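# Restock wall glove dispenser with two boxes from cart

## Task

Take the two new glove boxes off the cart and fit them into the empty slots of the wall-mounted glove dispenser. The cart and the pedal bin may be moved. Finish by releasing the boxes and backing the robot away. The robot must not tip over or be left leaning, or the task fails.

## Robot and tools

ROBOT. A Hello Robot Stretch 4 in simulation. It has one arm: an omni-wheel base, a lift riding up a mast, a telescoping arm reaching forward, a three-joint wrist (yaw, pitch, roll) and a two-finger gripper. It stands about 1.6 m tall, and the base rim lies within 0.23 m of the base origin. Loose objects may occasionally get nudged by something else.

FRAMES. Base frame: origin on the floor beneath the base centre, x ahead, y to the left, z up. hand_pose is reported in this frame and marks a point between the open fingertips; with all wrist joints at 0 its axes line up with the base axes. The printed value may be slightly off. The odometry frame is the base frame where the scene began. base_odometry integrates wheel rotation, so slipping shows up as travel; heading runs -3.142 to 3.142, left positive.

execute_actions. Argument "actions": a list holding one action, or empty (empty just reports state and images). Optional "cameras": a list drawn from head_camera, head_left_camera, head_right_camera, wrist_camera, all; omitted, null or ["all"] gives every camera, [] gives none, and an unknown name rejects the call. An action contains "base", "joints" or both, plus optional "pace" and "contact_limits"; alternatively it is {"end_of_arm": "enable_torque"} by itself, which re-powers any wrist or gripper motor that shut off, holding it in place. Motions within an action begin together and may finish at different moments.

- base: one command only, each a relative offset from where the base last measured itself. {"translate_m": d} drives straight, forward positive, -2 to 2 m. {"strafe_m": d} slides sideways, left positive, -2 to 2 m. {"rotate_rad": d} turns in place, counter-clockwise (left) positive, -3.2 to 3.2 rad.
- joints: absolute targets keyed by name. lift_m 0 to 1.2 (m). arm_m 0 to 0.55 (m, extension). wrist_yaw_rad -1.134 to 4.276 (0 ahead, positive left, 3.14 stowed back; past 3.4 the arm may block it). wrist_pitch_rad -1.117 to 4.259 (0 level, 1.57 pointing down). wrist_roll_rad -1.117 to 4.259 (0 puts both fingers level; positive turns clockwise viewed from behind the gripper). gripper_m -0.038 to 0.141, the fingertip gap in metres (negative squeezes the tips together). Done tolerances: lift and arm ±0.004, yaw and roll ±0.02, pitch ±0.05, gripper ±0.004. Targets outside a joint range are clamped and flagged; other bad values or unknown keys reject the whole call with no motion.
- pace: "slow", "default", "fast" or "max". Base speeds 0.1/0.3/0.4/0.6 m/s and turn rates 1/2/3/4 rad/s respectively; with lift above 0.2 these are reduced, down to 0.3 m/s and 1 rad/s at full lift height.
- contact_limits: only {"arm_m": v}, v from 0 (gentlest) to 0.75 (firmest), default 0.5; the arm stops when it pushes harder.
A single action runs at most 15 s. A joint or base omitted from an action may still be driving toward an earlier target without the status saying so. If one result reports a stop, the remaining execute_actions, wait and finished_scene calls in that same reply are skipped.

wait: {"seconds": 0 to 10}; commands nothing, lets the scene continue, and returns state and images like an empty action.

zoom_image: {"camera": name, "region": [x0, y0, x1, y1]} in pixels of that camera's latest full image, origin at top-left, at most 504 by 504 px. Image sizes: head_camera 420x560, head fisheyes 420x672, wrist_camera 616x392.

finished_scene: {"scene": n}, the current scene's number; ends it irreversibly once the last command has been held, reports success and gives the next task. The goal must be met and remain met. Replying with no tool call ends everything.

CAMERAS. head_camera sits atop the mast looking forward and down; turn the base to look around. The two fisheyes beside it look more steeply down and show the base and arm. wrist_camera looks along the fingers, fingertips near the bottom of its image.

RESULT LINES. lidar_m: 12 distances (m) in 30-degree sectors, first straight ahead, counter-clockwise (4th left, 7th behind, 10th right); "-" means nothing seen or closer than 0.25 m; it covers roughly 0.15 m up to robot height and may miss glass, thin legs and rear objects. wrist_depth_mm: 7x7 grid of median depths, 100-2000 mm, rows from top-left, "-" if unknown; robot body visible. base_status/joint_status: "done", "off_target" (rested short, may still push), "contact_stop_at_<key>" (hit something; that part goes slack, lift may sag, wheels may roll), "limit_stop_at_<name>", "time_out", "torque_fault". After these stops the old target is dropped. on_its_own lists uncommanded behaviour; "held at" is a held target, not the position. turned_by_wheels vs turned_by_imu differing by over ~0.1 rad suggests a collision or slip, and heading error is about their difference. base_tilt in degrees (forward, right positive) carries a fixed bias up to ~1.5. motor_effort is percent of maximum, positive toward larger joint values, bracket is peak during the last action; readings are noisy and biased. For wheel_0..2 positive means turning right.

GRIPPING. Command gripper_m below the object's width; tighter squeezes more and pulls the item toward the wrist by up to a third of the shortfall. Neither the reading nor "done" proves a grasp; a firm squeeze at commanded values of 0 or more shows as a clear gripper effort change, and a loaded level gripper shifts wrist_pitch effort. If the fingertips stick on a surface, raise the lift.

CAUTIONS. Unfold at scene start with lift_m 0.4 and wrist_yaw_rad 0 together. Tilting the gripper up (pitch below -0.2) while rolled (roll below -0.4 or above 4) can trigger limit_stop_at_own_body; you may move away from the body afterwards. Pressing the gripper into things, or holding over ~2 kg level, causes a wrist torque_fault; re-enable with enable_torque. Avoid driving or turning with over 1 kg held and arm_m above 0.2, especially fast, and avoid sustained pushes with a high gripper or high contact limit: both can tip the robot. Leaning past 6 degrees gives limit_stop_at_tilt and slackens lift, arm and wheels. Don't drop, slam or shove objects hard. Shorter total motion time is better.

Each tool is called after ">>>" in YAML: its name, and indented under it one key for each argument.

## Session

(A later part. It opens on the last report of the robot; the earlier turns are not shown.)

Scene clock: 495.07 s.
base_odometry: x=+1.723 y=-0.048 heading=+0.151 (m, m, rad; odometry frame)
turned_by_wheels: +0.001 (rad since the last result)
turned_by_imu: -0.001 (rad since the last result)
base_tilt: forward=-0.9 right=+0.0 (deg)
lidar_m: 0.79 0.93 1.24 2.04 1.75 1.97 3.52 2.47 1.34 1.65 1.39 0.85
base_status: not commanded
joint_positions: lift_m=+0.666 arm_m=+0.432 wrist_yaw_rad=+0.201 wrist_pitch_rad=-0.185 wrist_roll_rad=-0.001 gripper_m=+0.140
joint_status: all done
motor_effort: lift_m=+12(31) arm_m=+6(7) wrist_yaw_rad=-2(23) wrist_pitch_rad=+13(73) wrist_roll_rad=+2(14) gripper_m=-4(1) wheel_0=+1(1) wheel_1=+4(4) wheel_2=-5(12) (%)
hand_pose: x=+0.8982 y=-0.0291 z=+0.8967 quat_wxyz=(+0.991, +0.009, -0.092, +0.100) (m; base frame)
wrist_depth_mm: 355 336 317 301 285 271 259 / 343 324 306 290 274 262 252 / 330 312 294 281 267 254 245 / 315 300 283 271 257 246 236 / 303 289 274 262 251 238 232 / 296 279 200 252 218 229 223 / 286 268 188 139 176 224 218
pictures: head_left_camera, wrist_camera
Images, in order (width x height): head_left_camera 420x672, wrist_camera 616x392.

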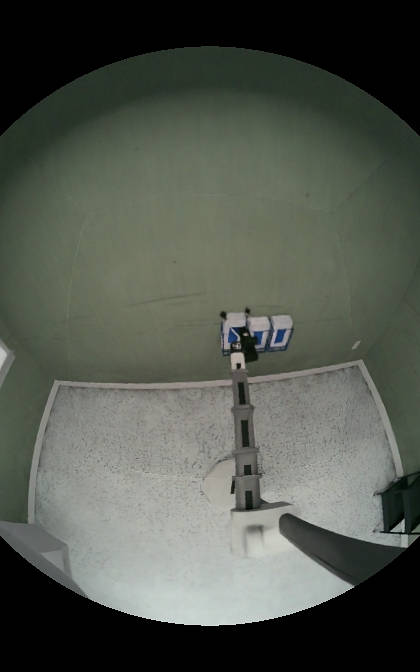

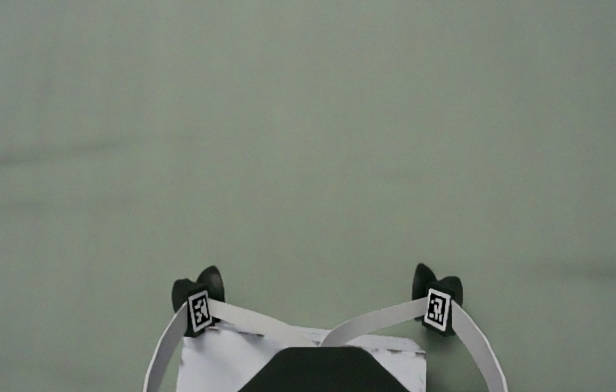

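>>> execute_actions:
  actions:
    - {"joints":{"lift_m":0.69,"arm_m":0.41},"pace":"slow"}
  cameras: ["wrist_camera"]

>>> execute_actions:
  actions:
    - {"joints":{"arm_m":0.27},"pace":"slow"}
  cameras: ["wrist_camera","head_camera"]

Scene clock: 498.10 s.
base_odometry: x=+1.723 y=-0.048 heading=+0.151 (m, m, rad; odometry frame)
turned_by_wheels: +0.000 (rad since the last result)
turned_by_imu: -0.001 (rad since the last result)
base_tilt: forward=-0.9 right=+0.0 (deg)
lidar_m: 0.79 0.94 1.24 2.01 1.73 1.97 3.52 2.50 1.34 1.66 1.38 0.85
base_status: not commanded
joint_positions: lift_m=+0.690 arm_m=+0.411 wrist_yaw_rad=+0.200 wrist_pitch_rad=-0.178 wrist_roll_rad=+0.000 gripper_m=+0.140
joint_status: all done
motor_effort: lift_m=+23(23) arm_m=-5(5) wrist_yaw_rad=-1(4) wrist_pitch_rad=-6(12) wrist_roll_rad=+2(3) gripper_m=+1(0) wheel_0=+1(1) wheel_1=+4(4) wheel_2=-5(5) (%)
hand_pose: x=+0.8774 y=-0.0292 z=+0.9190 quat_wxyz=(+0.991, +0.009, -0.089, +0.100) (m; base frame)
wrist_depth_mm: 382 364 340 322 304 290 278 / 370 347 327 310 296 281 272 / 353 332 317 300 287 273 263 / 340 322 307 290 278 266 256 / 330 312 296 282 270 258 250 / 317 301 216 273 259 204 243 / 304 291 254 141 251 243 237
pictures: wrist_camera
Images, in order (width x height): wrist_camera 616x392.

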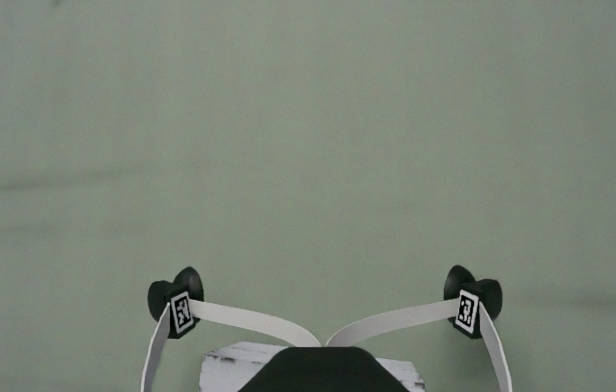

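Scene clock: 500.77 s.
base_odometry: x=+1.723 y=-0.048 heading=+0.151 (m, m, rad; odometry frame)
turned_by_wheels: +0.000 (rad since the last result)
turned_by_imu: -0.001 (rad since the last result)
base_tilt: forward=-0.8 right=+0.0 (deg)
lidar_m: 0.79 0.91 1.25 2.02 1.73 2.01 3.51 2.47 1.34 1.64 1.36 0.85
base_status: not commanded
joint_positions: lift_m=+0.690 arm_m=+0.271 wrist_yaw_rad=+0.200 wrist_pitch_rad=-0.178 wrist_roll_rad=+0.000 gripper_m=+0.140
joint_status: all done
motor_effort: lift_m=+23(23) arm_m=-5(3) wrist_yaw_rad=-1(2) wrist_pitch_rad=-3(5) wrist_roll_rad=+1(1) gripper_m=+0(0) wheel_0=+1(1) wheel_1=+4(3) wheel_2=-5(5) (%)
hand_pose: x=+0.7374 y=-0.0292 z=+0.9190 quat_wxyz=(+0.991, +0.009, -0.089, +0.100) (m; base frame)
wrist_depth_mm: 574 539 517 480 459 436 418 / 549 530 492 466 442 424 407 / 535 500 473 452 430 407 397 / 512 480 462 439 418 399 387 / 492 469 442 424 404 387 370 / 480 452 216 410 392 204 366 / 462 442 424 140 327 343 353
pictures: head_camera, wrist_camera
Images, in order (width x height): head_camera 420x560, wrist_camera 616x392.

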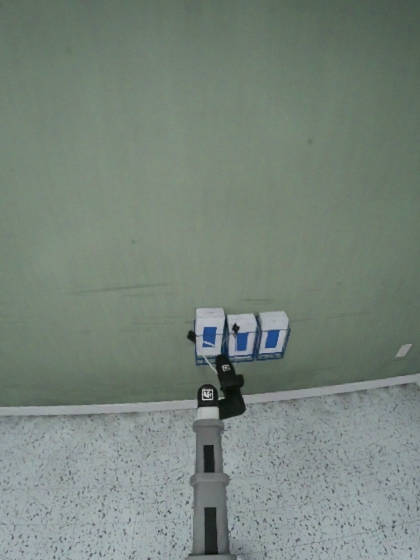

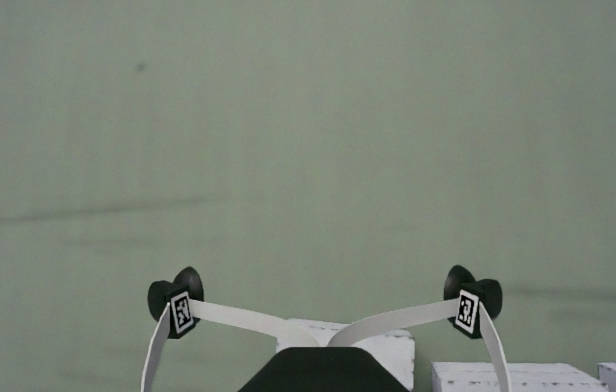

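>>> execute_actions:
  actions:
    - {"joints":{"arm_m":0.15,"wrist_pitch_rad":0,"wrist_yaw_rad":0,"lift_m":0.62}}
  cameras: ["wrist_camera","head_camera"]

Scene clock: 503.33 s.
base_odometry: x=+1.723 y=-0.048 heading=+0.151 (m, m, rad; odometry frame)
turned_by_wheels: +0.000 (rad since the last result)
turned_by_imu: -0.001 (rad since the last result)
base_tilt: forward=-0.8 right=+0.0 (deg)
lidar_m: 0.81 0.92 1.21 2.04 1.74 1.97 3.50 2.49 1.37 1.65 1.36 0.84
base_status: not commanded
joint_positions: lift_m=+0.620 arm_m=+0.151 wrist_yaw_rad=+0.000 wrist_pitch_rad=+0.002 wrist_roll_rad=+0.000 gripper_m=+0.140
joint_status: all done
motor_effort: lift_m=+15(22) arm_m=-4(6) wrist_yaw_rad=+0(6) wrist_pitch_rad=-5(9) wrist_roll_rad=+1(0) gripper_m=-2(2) wheel_0=+1(1) wheel_1=+4(3) wheel_2=-4(5) (%)
hand_pose: x=+0.6102 y=-0.0874 z=+0.7979 quat_wxyz=(+1.000, +0.000, +0.001, +0.000) (m; base frame)
wrist_depth_mm: 554 554 554 554 549 554 559 / 549 544 549 559 554 554 559 / 539 549 549 554 554 554 554 / 539 544 554 554 549 549 559 / 544 539 473 473 466 469 549 / 539 544 217 459 459 204 544 / 544 549 462 140 459 439 544
pictures: head_camera, wrist_camera
Images, in order (width x height): head_camera 420x560, wrist_camera 616x392.

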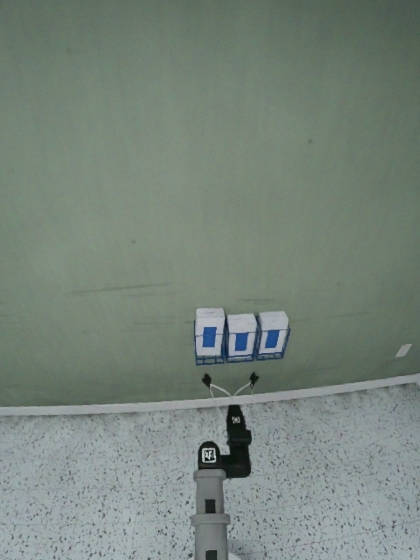

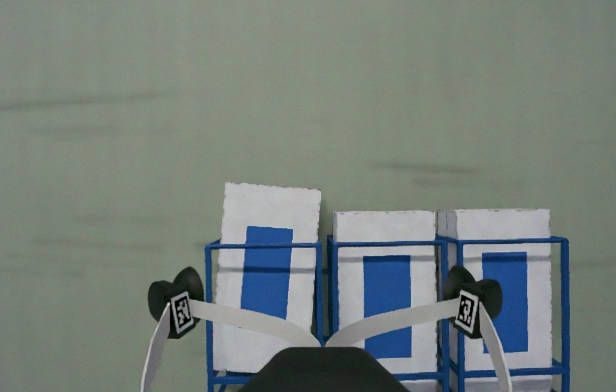

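>>> execute_actions:
  actions:
    - {"base":{"strafe_m":0.056},"joints":{"lift_m":0.668,"arm_m":0.3},"pace":"slow"}
  cameras: ["wrist_camera"]

Scene clock: 508.93 s.
base_odometry: x=+1.714 y=+0.007 heading=+0.151 (m, m, rad; odometry frame)
turned_by_wheels: +0.000 (rad since the last result)
turned_by_imu: -0.002 (rad since the last result)
base_tilt: forward=-0.9 right=+0.0 (deg)
lidar_m: 0.81 0.93 1.21 1.98 1.69 1.89 3.49 2.58 1.42 1.69 1.39 0.84
base_status: done
joint_positions: lift_m=+0.668 arm_m=+0.299 wrist_yaw_rad=+0.000 wrist_pitch_rad=+0.002 wrist_roll_rad=+0.000 gripper_m=+0.140
joint_status: all done
motor_effort: lift_m=+23(25) arm_m=+5(5) wrist_yaw_rad=-1(0) wrist_pitch_rad=-7(7) wrist_roll_rad=+1(1) gripper_m=+4(1) wheel_0=-4(12) wheel_1=+3(8) wheel_2=+0(4) (%)
hand_pose: x=+0.7586 y=-0.0874 z=+0.8453 quat_wxyz=(+1.000, +0.000, +0.001, +0.000) (m; base frame)
wrist_depth_mm: 399 397 399 402 402 399 404 / 394 399 399 402 402 402 402 / 397 397 397 399 399 399 399 / 397 394 394 397 394 397 399 / 392 394 394 327 397 399 397 / 394 389 216 322 307 204 309 / 389 392 392 141 307 306 309
pictures: wrist_camera
Images, in order (width x height): wrist_camera 616x392.

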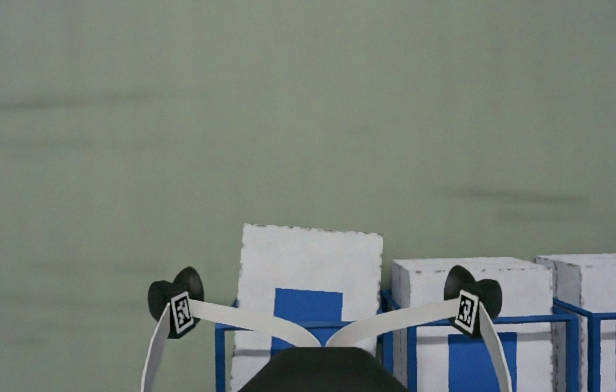

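>>> execute_actions:
  actions:
    - {"joints":{"lift_m":0.676},"pace":"slow"}
  cameras: []

>>> execute_actions:
  actions:
    - {"joints":{"arm_m":0.425},"pace":"slow","contact_limits":{"arm_m":0.2}}
  cameras: ["wrist_camera","head_camera"]

Scene clock: 512.27 s.
base_odometry: x=+1.714 y=+0.007 heading=+0.151 (m, m, rad; odometry frame)
turned_by_wheels: +0.000 (rad since the last result)
turned_by_imu: -0.001 (rad since the last result)
base_tilt: forward=-0.8 right=+0.0 (deg)
lidar_m: 0.80 0.92 1.21 1.98 1.70 1.92 3.54 2.59 1.41 1.70 1.37 0.83
base_status: not commanded
joint_positions: lift_m=+0.676 arm_m=+0.299 wrist_yaw_rad=+0.000 wrist_pitch_rad=+0.002 wrist_roll_rad=+0.000 gripper_m=+0.140
joint_status: all done
motor_effort: lift_m=+23(29) arm_m=+5(5) wrist_yaw_rad=-1(0) wrist_pitch_rad=-5(6) wrist_roll_rad=+3(2) gripper_m=+2(3) wheel_0=-4(4) wheel_1=+3(4) wheel_2=+0(0) (%)
hand_pose: x=+0.7586 y=-0.0874 z=+0.8533 quat_wxyz=(+1.000, +0.000, +0.001, +0.000) (m; base frame)
wrist_depth_mm: 397 402 399 402 397 402 404 / 399 397 397 399 397 399 407 / 397 397 397 397 397 397 399 / 392 397 394 394 397 397 397 / 392 392 392 327 399 397 399 / 392 392 218 322 307 204 310 / 389 389 392 141 309 310 310
pictures: none
No camera images: the call's "cameras" was empty. Leave "cameras" out to get every camera's image.

Scene clock: 514.80 s.
base_odometry: x=+1.714 y=+0.007 heading=+0.151 (m, m, rad; odometry frame)
turned_by_wheels: +0.000 (rad since the last result)
turned_by_imu: -0.001 (rad since the last result)
base_tilt: forward=-0.8 right=+0.0 (deg)
lidar_m: 0.78 0.91 1.22 1.98 1.70 1.93 3.47 2.59 1.40 1.70 1.37 0.85
base_status: not commanded
joint_positions: lift_m=+0.676 arm_m=+0.424 wrist_yaw_rad=-0.002 wrist_pitch_rad=-0.003 wrist_roll_rad=-0.001 gripper_m=+0.140
joint_status: all done
motor_effort: lift_m=+21(22) arm_m=+6(6) wrist_yaw_rad=+7(8) wrist_pitch_rad=+10(8) wrist_roll_rad=+5(2) gripper_m=+1(1) wheel_0=-3(4) wheel_1=+3(3) wheel_2=+0(0) (%)
contact_limits: arm_m 0.2
hand_pose: x=+0.8831 y=-0.0881 z=+0.8549 quat_wxyz=(+1.000, -0.001, -0.002, -0.001) (m; base frame)
wrist_depth_mm: 273 272 276 274 274 277 278 / 272 272 273 272 273 276 276 / 270 271 272 272 274 276 276 / 270 270 268 271 272 274 273 / 267 270 268 270 271 273 273 / 268 267 201 203 204 201 237 / 266 266 199 138 202 202 202
pictures: head_camera, wrist_camera
Images, in order (width x height): head_camera 420x560, wrist_camera 616x392.

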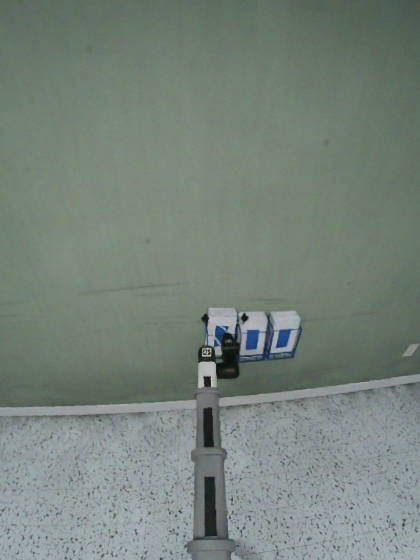

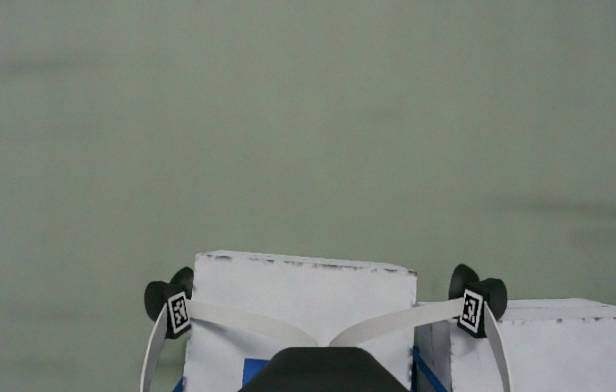

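>>> execute_actions:
  actions:
    - {"joints":{"gripper_m":0.07},"pace":"slow"}
  cameras: ["wrist_camera"]

Scene clock: 519.63 s.
base_odometry: x=+1.714 y=+0.007 heading=+0.152 (m, m, rad; odometry frame)
turned_by_wheels: +0.000 (rad since the last result)
turned_by_imu: -0.001 (rad since the last result)
base_tilt: forward=-0.9 right=+0.0 (deg)
lidar_m: 0.80 0.94 1.23 1.97 1.68 1.93 3.48 2.59 1.40 1.70 1.37 0.84
base_status: not commanded
joint_positions: lift_m=+0.676 arm_m=+0.424 wrist_yaw_rad=+0.009 wrist_pitch_rad=-0.001 wrist_roll_rad=+0.000 gripper_m=+0.071
joint_status: all done
on_its_own: wrist_yaw_rad is at rest, and its effort (-25) is outside its rest range (-13 to +13)
motor_effort: lift_m=+21(21) arm_m=+4(6) wrist_yaw_rad=-25(25) wrist_pitch_rad=+3(9) wrist_roll_rad=+0(4) gripper_m=-28(27) wheel_0=+3(3) wheel_1=+4(3) wheel_2=+0(0) (%)
hand_pose: x=+0.8844 y=-0.0849 z=+0.8544 quat_wxyz=(+1.000, +0.000, -0.001, +0.004) (m; base frame)
wrist_depth_mm: 272 272 272 273 271 272 271 / 272 272 270 272 271 271 271 / 270 271 271 270 271 271 270 / 271 271 271 270 270 267 268 / 270 268 268 268 268 268 267 / 267 266 195 196 196 206 228 / 267 265 193 128 196 183 181
pictures: wrist_camera
Images, in order (width x height): wrist_camera 616x392.

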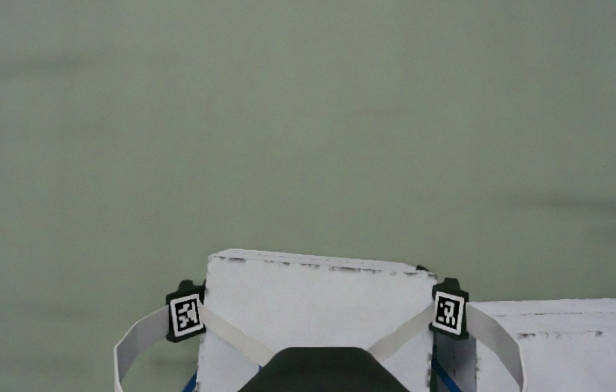

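>>> execute_actions:
  actions:
    - {"base":{"strafe_m":0.008},"joints":{"gripper_m":0.05},"pace":"slow"}
  cameras: []

>>> execute_actions:
  actions:
    - {"joints":{"lift_m":0.70,"wrist_roll_rad":-0.06},"pace":"slow"}
  cameras: ["wrist_camera","head_camera"]

Scene clock: 522.90 s.
base_odometry: x=+1.713 y=+0.015 heading=+0.152 (m, m, rad; odometry frame)
turned_by_wheels: +0.000 (rad since the last result)
turned_by_imu: -0.001 (rad since the last result)
base_tilt: forward=-0.9 right=-0.1 (deg)
lidar_m: 0.81 0.90 1.20 1.96 1.67 1.90 3.52 2.62 1.39 1.72 1.36 0.85
base_status: done
joint_positions: lift_m=+0.676 arm_m=+0.424 wrist_yaw_rad=+0.002 wrist_pitch_rad=-0.001 wrist_roll_rad=+0.000 gripper_m=+0.051
joint_status: all done
motor_effort: lift_m=+21(20) arm_m=+4(4) wrist_yaw_rad=-7(25) wrist_pitch_rad=+2(3) wrist_roll_rad=+0(0) gripper_m=-35(31) wheel_0=-4(3) wheel_1=+5(9) wheel_2=+1(1) (%)
hand_pose: x=+0.8839 y=-0.0868 z=+0.8544 quat_wxyz=(+1.000, +0.000, -0.001, +0.001) (m; base frame)
wrist_depth_mm: 272 270 272 273 273 273 274 / 270 270 272 272 272 272 274 / 267 271 271 271 272 271 272 / 268 268 267 270 271 270 271 / 267 267 267 268 270 268 270 / 267 266 190 190 190 180 229 / 266 266 189 189 187 184 183
pictures: none
No camera images: the call's "cameras" was empty. Leave "cameras" out to get every camera's image.

Scene clock: 523.87 s.
base_odometry: x=+1.713 y=+0.015 heading=+0.152 (m, m, rad; odometry frame)
turned_by_wheels: +0.000 (rad since the last result)
turned_by_imu: +0.000 (rad since the last result)
base_tilt: forward=-0.8 right=+0.0 (deg)
lidar_m: 0.78 0.93 1.24 1.96 1.66 1.90 3.49 2.60 1.39 1.71 1.37 0.83
base_status: not commanded
joint_positions: lift_m=+0.699 arm_m=+0.424 wrist_yaw_rad=+0.003 wrist_pitch_rad=+0.009 wrist_roll_rad=-0.059 gripper_m=+0.051
joint_status: all done
on_its_own: wrist_pitch_rad is at rest, and its effort (-25) is outside its rest range (-23 to +23)
motor_effort: lift_m=+25(25) arm_m=+4(4) wrist_yaw_rad=-10(9) wrist_pitch_rad=-25(28) wrist_roll_rad=-2(14) gripper_m=-38(36) wheel_0=-3(4) wheel_1=+5(6) wheel_2=+1(0) (%)
hand_pose: x=+0.8839 y=-0.0865 z=+0.8752 quat_wxyz=(+1.000, -0.030, +0.004, +0.002) (m; base frame)
wrist_depth_mm: 270 268 270 271 270 270 270 / 268 270 270 268 268 270 270 / 268 268 267 268 270 270 268 / 268 268 267 267 268 268 270 / 267 270 268 268 268 268 270 / 267 267 190 190 189 182 268 / 268 267 186 187 185 199 202
pictures: head_camera, wrist_camera
Images, in order (width x height): head_camera 420x560, wrist_camera 616x392.

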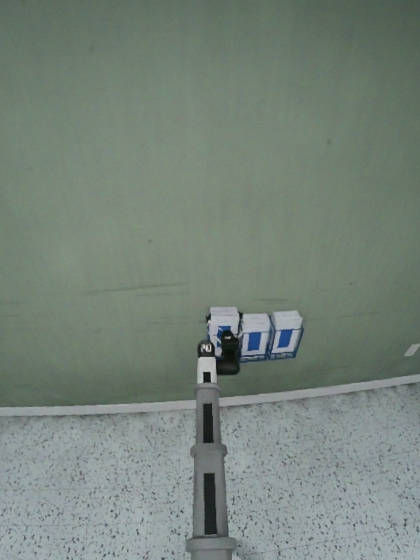

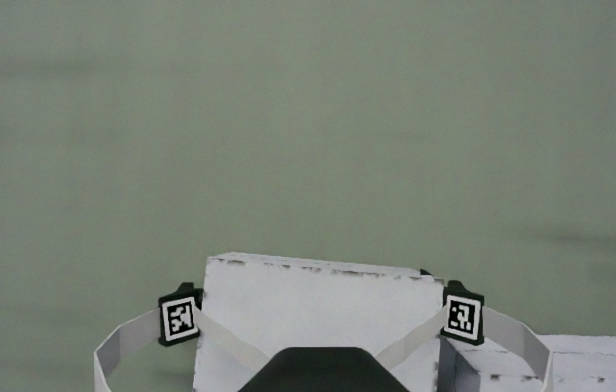

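>>> execute_actions:
  actions:
    - {"base":{"strafe_m":0.005},"joints":{"wrist_roll_rad":-0.11},"pace":"slow"}
  cameras: []

>>> execute_actions:
  actions:
    - {"joints":{"lift_m":0.665},"pace":"slow"}
  cameras: ["wrist_camera","head_camera"]

Scene clock: 528.53 s.
base_odometry: x=+1.712 y=+0.020 heading=+0.152 (m, m, rad; odometry frame)
turned_by_wheels: +0.000 (rad since the last result)
turned_by_imu: -0.001 (rad since the last result)
base_tilt: forward=-0.8 right=+0.0 (deg)
lidar_m: 0.82 0.93 1.22 1.96 1.68 1.92 3.51 2.59 1.41 1.73 1.37 0.85
base_status: done
joint_positions: lift_m=+0.699 arm_m=+0.424 wrist_yaw_rad=+0.002 wrist_pitch_rad=+0.009 wrist_roll_rad=-0.109 gripper_m=+0.051
joint_status: all done
on_its_own: wrist_pitch_rad is at rest, and its effort (-27) is outside its rest range (-23 to +23)
motor_effort: lift_m=+25(25) arm_m=+4(4) wrist_yaw_rad=-7(9) wrist_pitch_rad=-27(27) wrist_roll_rad=-2(2) gripper_m=-29(36) wheel_0=-3(6) wheel_1=+5(10) wheel_2=+0(1) (%)
hand_pose: x=+0.8839 y=-0.0868 z=+0.8751 quat_wxyz=(+0.998, -0.055, +0.004, +0.001) (m; base frame)
wrist_depth_mm: 267 268 268 270 270 270 268 / 268 270 268 270 268 270 270 / 266 267 267 267 267 271 270 / 267 267 267 268 268 270 270 / 268 267 267 267 268 271 271 / 268 268 189 189 189 181 270 / 267 268 186 187 185 211 218
pictures: none
No camera images: the call's "cameras" was empty. Leave "cameras" out to get every camera's image.

Scene clock: 529.67 s.
base_odometry: x=+1.712 y=+0.020 heading=+0.152 (m, m, rad; odometry frame)
turned_by_wheels: +0.000 (rad since the last result)
turned_by_imu: +0.000 (rad since the last result)
base_tilt: forward=-0.8 right=+0.0 (deg)
lidar_m: 0.81 0.93 1.22 1.96 1.70 1.88 3.51 2.59 1.43 1.70 1.35 0.83
base_status: not commanded
joint_positions: lift_m=+0.665 arm_m=+0.424 wrist_yaw_rad=+0.002 wrist_pitch_rad=+0.008 wrist_roll_rad=-0.109 gripper_m=+0.051
joint_status: all done
motor_effort: lift_m=+16(26) arm_m=+4(4) wrist_yaw_rad=-7(7) wrist_pitch_rad=-22(26) wrist_roll_rad=-1(3) gripper_m=-36(32) wheel_0=-2(3) wheel_1=+5(5) wheel_2=+0(0) (%)
hand_pose: x=+0.8839 y=-0.0868 z=+0.8412 quat_wxyz=(+0.998, -0.055, +0.004, +0.001) (m; base frame)
wrist_depth_mm: 267 270 268 268 268 270 268 / 270 267 270 268 268 271 270 / 268 270 268 270 268 270 270 / 268 268 268 267 268 268 268 / 268 267 268 267 267 270 268 / 267 267 190 190 189 182 223 / 265 267 185 187 185 187 183
pictures: head_camera, wrist_camera
Images, in order (width x height): head_camera 420x560, wrist_camera 616x392.

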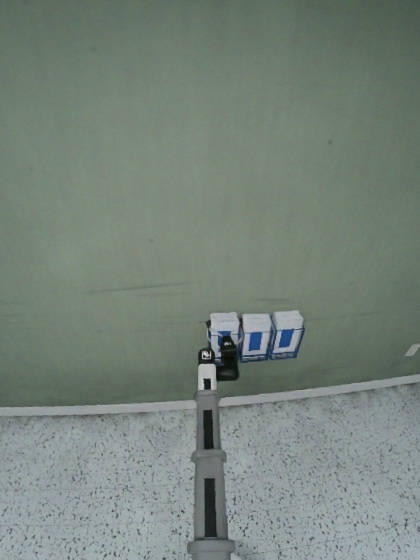

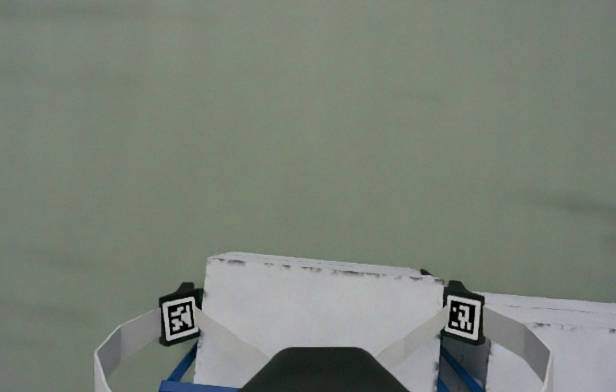

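Descends freely. Release gently, only part-open first.

>>> execute_actions:
  actions:
    - {"joints":{"gripper_m":0.14},"pace":"slow"}
  cameras: ["wrist_camera","head_camera"]

Scene clock: 534.83 s.
base_odometry: x=+1.712 y=+0.020 heading=+0.152 (m, m, rad; odometry frame)
turned_by_wheels: +0.000 (rad since the last result)
turned_by_imu: -0.002 (rad since the last result)
base_tilt: forward=-0.8 right=+0.0 (deg)
lidar_m: 0.81 0.92 1.23 1.96 1.68 1.91 3.50 2.60 1.40 1.71 1.34 0.85
base_status: not commanded
joint_positions: lift_m=+0.665 arm_m=+0.424 wrist_yaw_rad=+0.001 wrist_pitch_rad=+0.001 wrist_roll_rad=-0.110 gripper_m=+0.140
joint_status: all done
motor_effort: lift_m=+16(16) arm_m=+4(4) wrist_yaw_rad=-4(6) wrist_pitch_rad=-4(24) wrist_roll_rad=+0(1) gripper_m=+1(33) wheel_0=-2(2) wheel_1=+5(5) wheel_2=+0(0) (%)
hand_pose: x=+0.8838 y=-0.0870 z=+0.8431 quat_wxyz=(+0.998, -0.055, +0.000, +0.001) (m; base frame)
wrist_depth_mm: 270 270 271 271 271 271 273 / 270 271 271 271 272 272 272 / 268 271 268 271 270 270 270 / 267 270 267 268 268 271 270 / 267 267 268 270 268 268 270 / 267 267 193 194 195 204 266 / 266 266 190 143 191 191 182
pictures: head_camera, wrist_camera
Images, in order (width x height): head_camera 420x560, wrist_camera 616x392.

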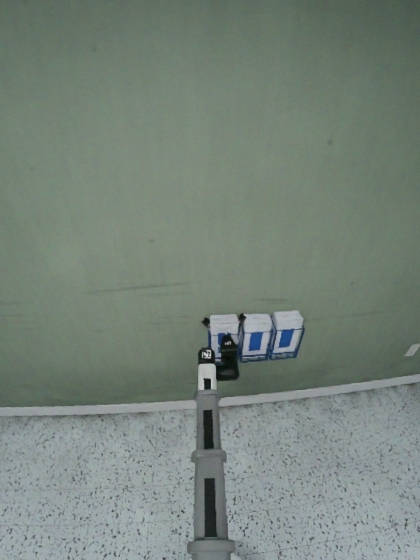

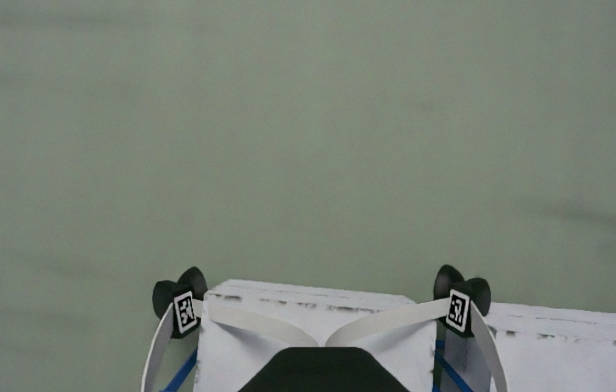

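Dropped level. Lift and retract.

>>> execute_actions:
  actions:
    - {"joints":{"lift_m":0.70},"pace":"slow"}
  cameras: []

>>> execute_actions:
  actions:
    - {"joints":{"arm_m":0.1,"wrist_roll_rad":0}}
  cameras: []

>>> execute_actions:
  actions:
    - {"joints":{"lift_m":0.6},"base":{"translate_m":-0.15}}
  cameras: ["wrist_camera","head_camera"]

Scene clock: 538.57 s.
base_odometry: x=+1.712 y=+0.020 heading=+0.152 (m, m, rad; odometry frame)
turned_by_wheels: +0.000 (rad since the last result)
turned_by_imu: -0.002 (rad since the last result)
base_tilt: forward=-0.9 right=+0.0 (deg)
lidar_m: 0.81 0.91 1.22 1.97 1.68 1.91 3.51 2.59 1.42 1.72 1.37 0.84
base_status: not commanded
joint_positions: lift_m=+0.700 arm_m=+0.424 wrist_yaw_rad=+0.001 wrist_pitch_rad=+0.002 wrist_roll_rad=-0.110 gripper_m=+0.140
joint_status: all done
motor_effort: lift_m=+23(25) arm_m=+4(4) wrist_yaw_rad=-2(5) wrist_pitch_rad=-6(7) wrist_roll_rad=+1(1) gripper_m=+3(3) wheel_0=-2(2) wheel_1=+5(5) wheel_2=+0(0) (%)
hand_pose: x=+0.8837 y=-0.0873 z=+0.8773 quat_wxyz=(+0.998, -0.055, +0.001, +0.000) (m; base frame)
wrist_depth_mm: 270 271 271 272 271 273 273 / 270 268 271 271 272 272 271 / 268 270 268 271 272 271 272 / 267 267 270 270 270 270 270 / 268 267 267 268 270 270 271 / 267 267 218 270 267 205 270 / 265 265 206 141 248 228 268
pictures: none
No camera images: the call's "cameras" was empty. Leave "cameras" out to get every camera's image.

Scene clock: 540.67 s.
base_odometry: x=+1.712 y=+0.020 heading=+0.152 (m, m, rad; odometry frame)
turned_by_wheels: +0.000 (rad since the last result)
turned_by_imu: -0.001 (rad since the last result)
base_tilt: forward=-0.9 right=+0.0 (deg)
lidar_m: 0.78 0.93 1.21 1.96 1.67 1.89 3.51 2.62 1.41 1.71 1.38 0.83
base_status: not commanded
joint_positions: lift_m=+0.700 arm_m=+0.101 wrist_yaw_rad=+0.000 wrist_pitch_rad=+0.002 wrist_roll_rad=+0.000 gripper_m=+0.140
joint_status: all done
motor_effort: lift_m=+23(23) arm_m=-4(5) wrist_yaw_rad=+0(2) wrist_pitch_rad=-7(8) wrist_roll_rad=+2(2) gripper_m=+0(6) wheel_0=-2(2) wheel_1=+4(5) wheel_2=+0(0) (%)
hand_pose: x=+0.5602 y=-0.0874 z=+0.8772 quat_wxyz=(+1.000, +0.000, +0.001, +0.000) (m; base frame)
wrist_depth_mm: 591 597 597 609 603 609 615 / 597 597 603 609 597 603 603 / 597 591 597 603 597 597 603 / 591 591 591 597 603 597 597 / 591 597 585 585 597 591 597 / 585 585 216 496 500 204 508 / 591 585 585 141 508 508 517
pictures: none
No camera images: the call's "cameras" was empty. Leave "cameras" out to get every camera's image.

Scene clock: 542.50 s.
base_odometry: x=+1.564 y=-0.003 heading=+0.152 (m, m, rad; odometry frame)
turned_by_wheels: +0.000 (rad since the last result)
turned_by_imu: -0.001 (rad since the last result)
base_tilt: forward=-0.8 right=+0.1 (deg)
lidar_m: 0.94 1.07 1.42 1.97 1.61 1.88 3.29 2.59 1.41 1.36 1.54 1.01
base_status: done
joint_positions: lift_m=+0.600 arm_m=+0.101 wrist_yaw_rad=+0.000 wrist_pitch_rad=+0.002 wrist_roll_rad=+0.000 gripper_m=+0.140
joint_status: all done
motor_effort: lift_m=+15(22) arm_m=-4(4) wrist_yaw_rad=+0(0) wrist_pitch_rad=-8(10) wrist_roll_rad=+2(1) gripper_m=+1(0) wheel_0=-4(8) wheel_1=-4(8) wheel_2=+2(12) (%)
hand_pose: x=+0.5602 y=-0.0874 z=+0.7779 quat_wxyz=(+1.000, +0.000, +0.001, +0.000) (m; base frame)
wrist_depth_mm: 750 750 750 759 759 750 768 / 741 750 750 750 759 768 759 / 741 741 750 750 750 750 750 / 741 741 750 741 741 750 750 / 750 741 741 647 668 661 750 / 741 750 217 647 661 205 759 / 741 741 741 141 750 750 750
pictures: head_camera, wrist_camera
Images, in order (width x height): head_camera 420x560, wrist_camera 616x392.

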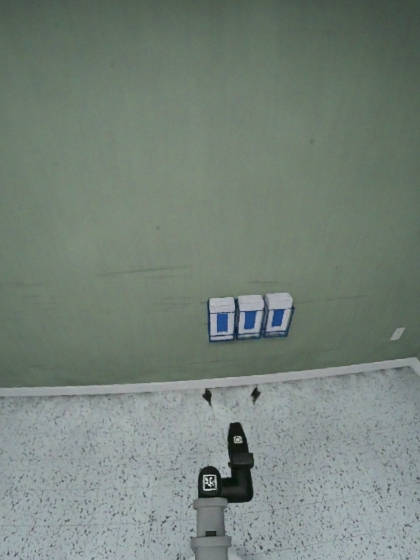

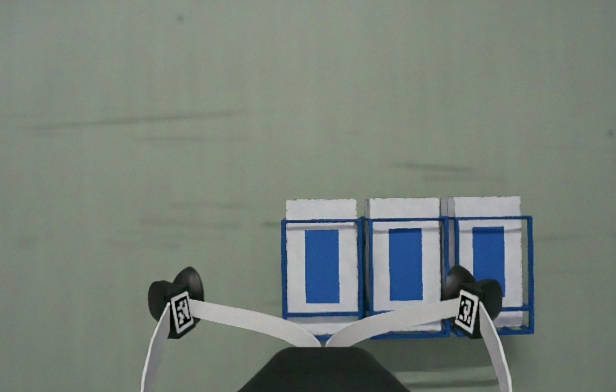

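>>> finished_scene:
  scene: 2

The scene is finished: the task was done.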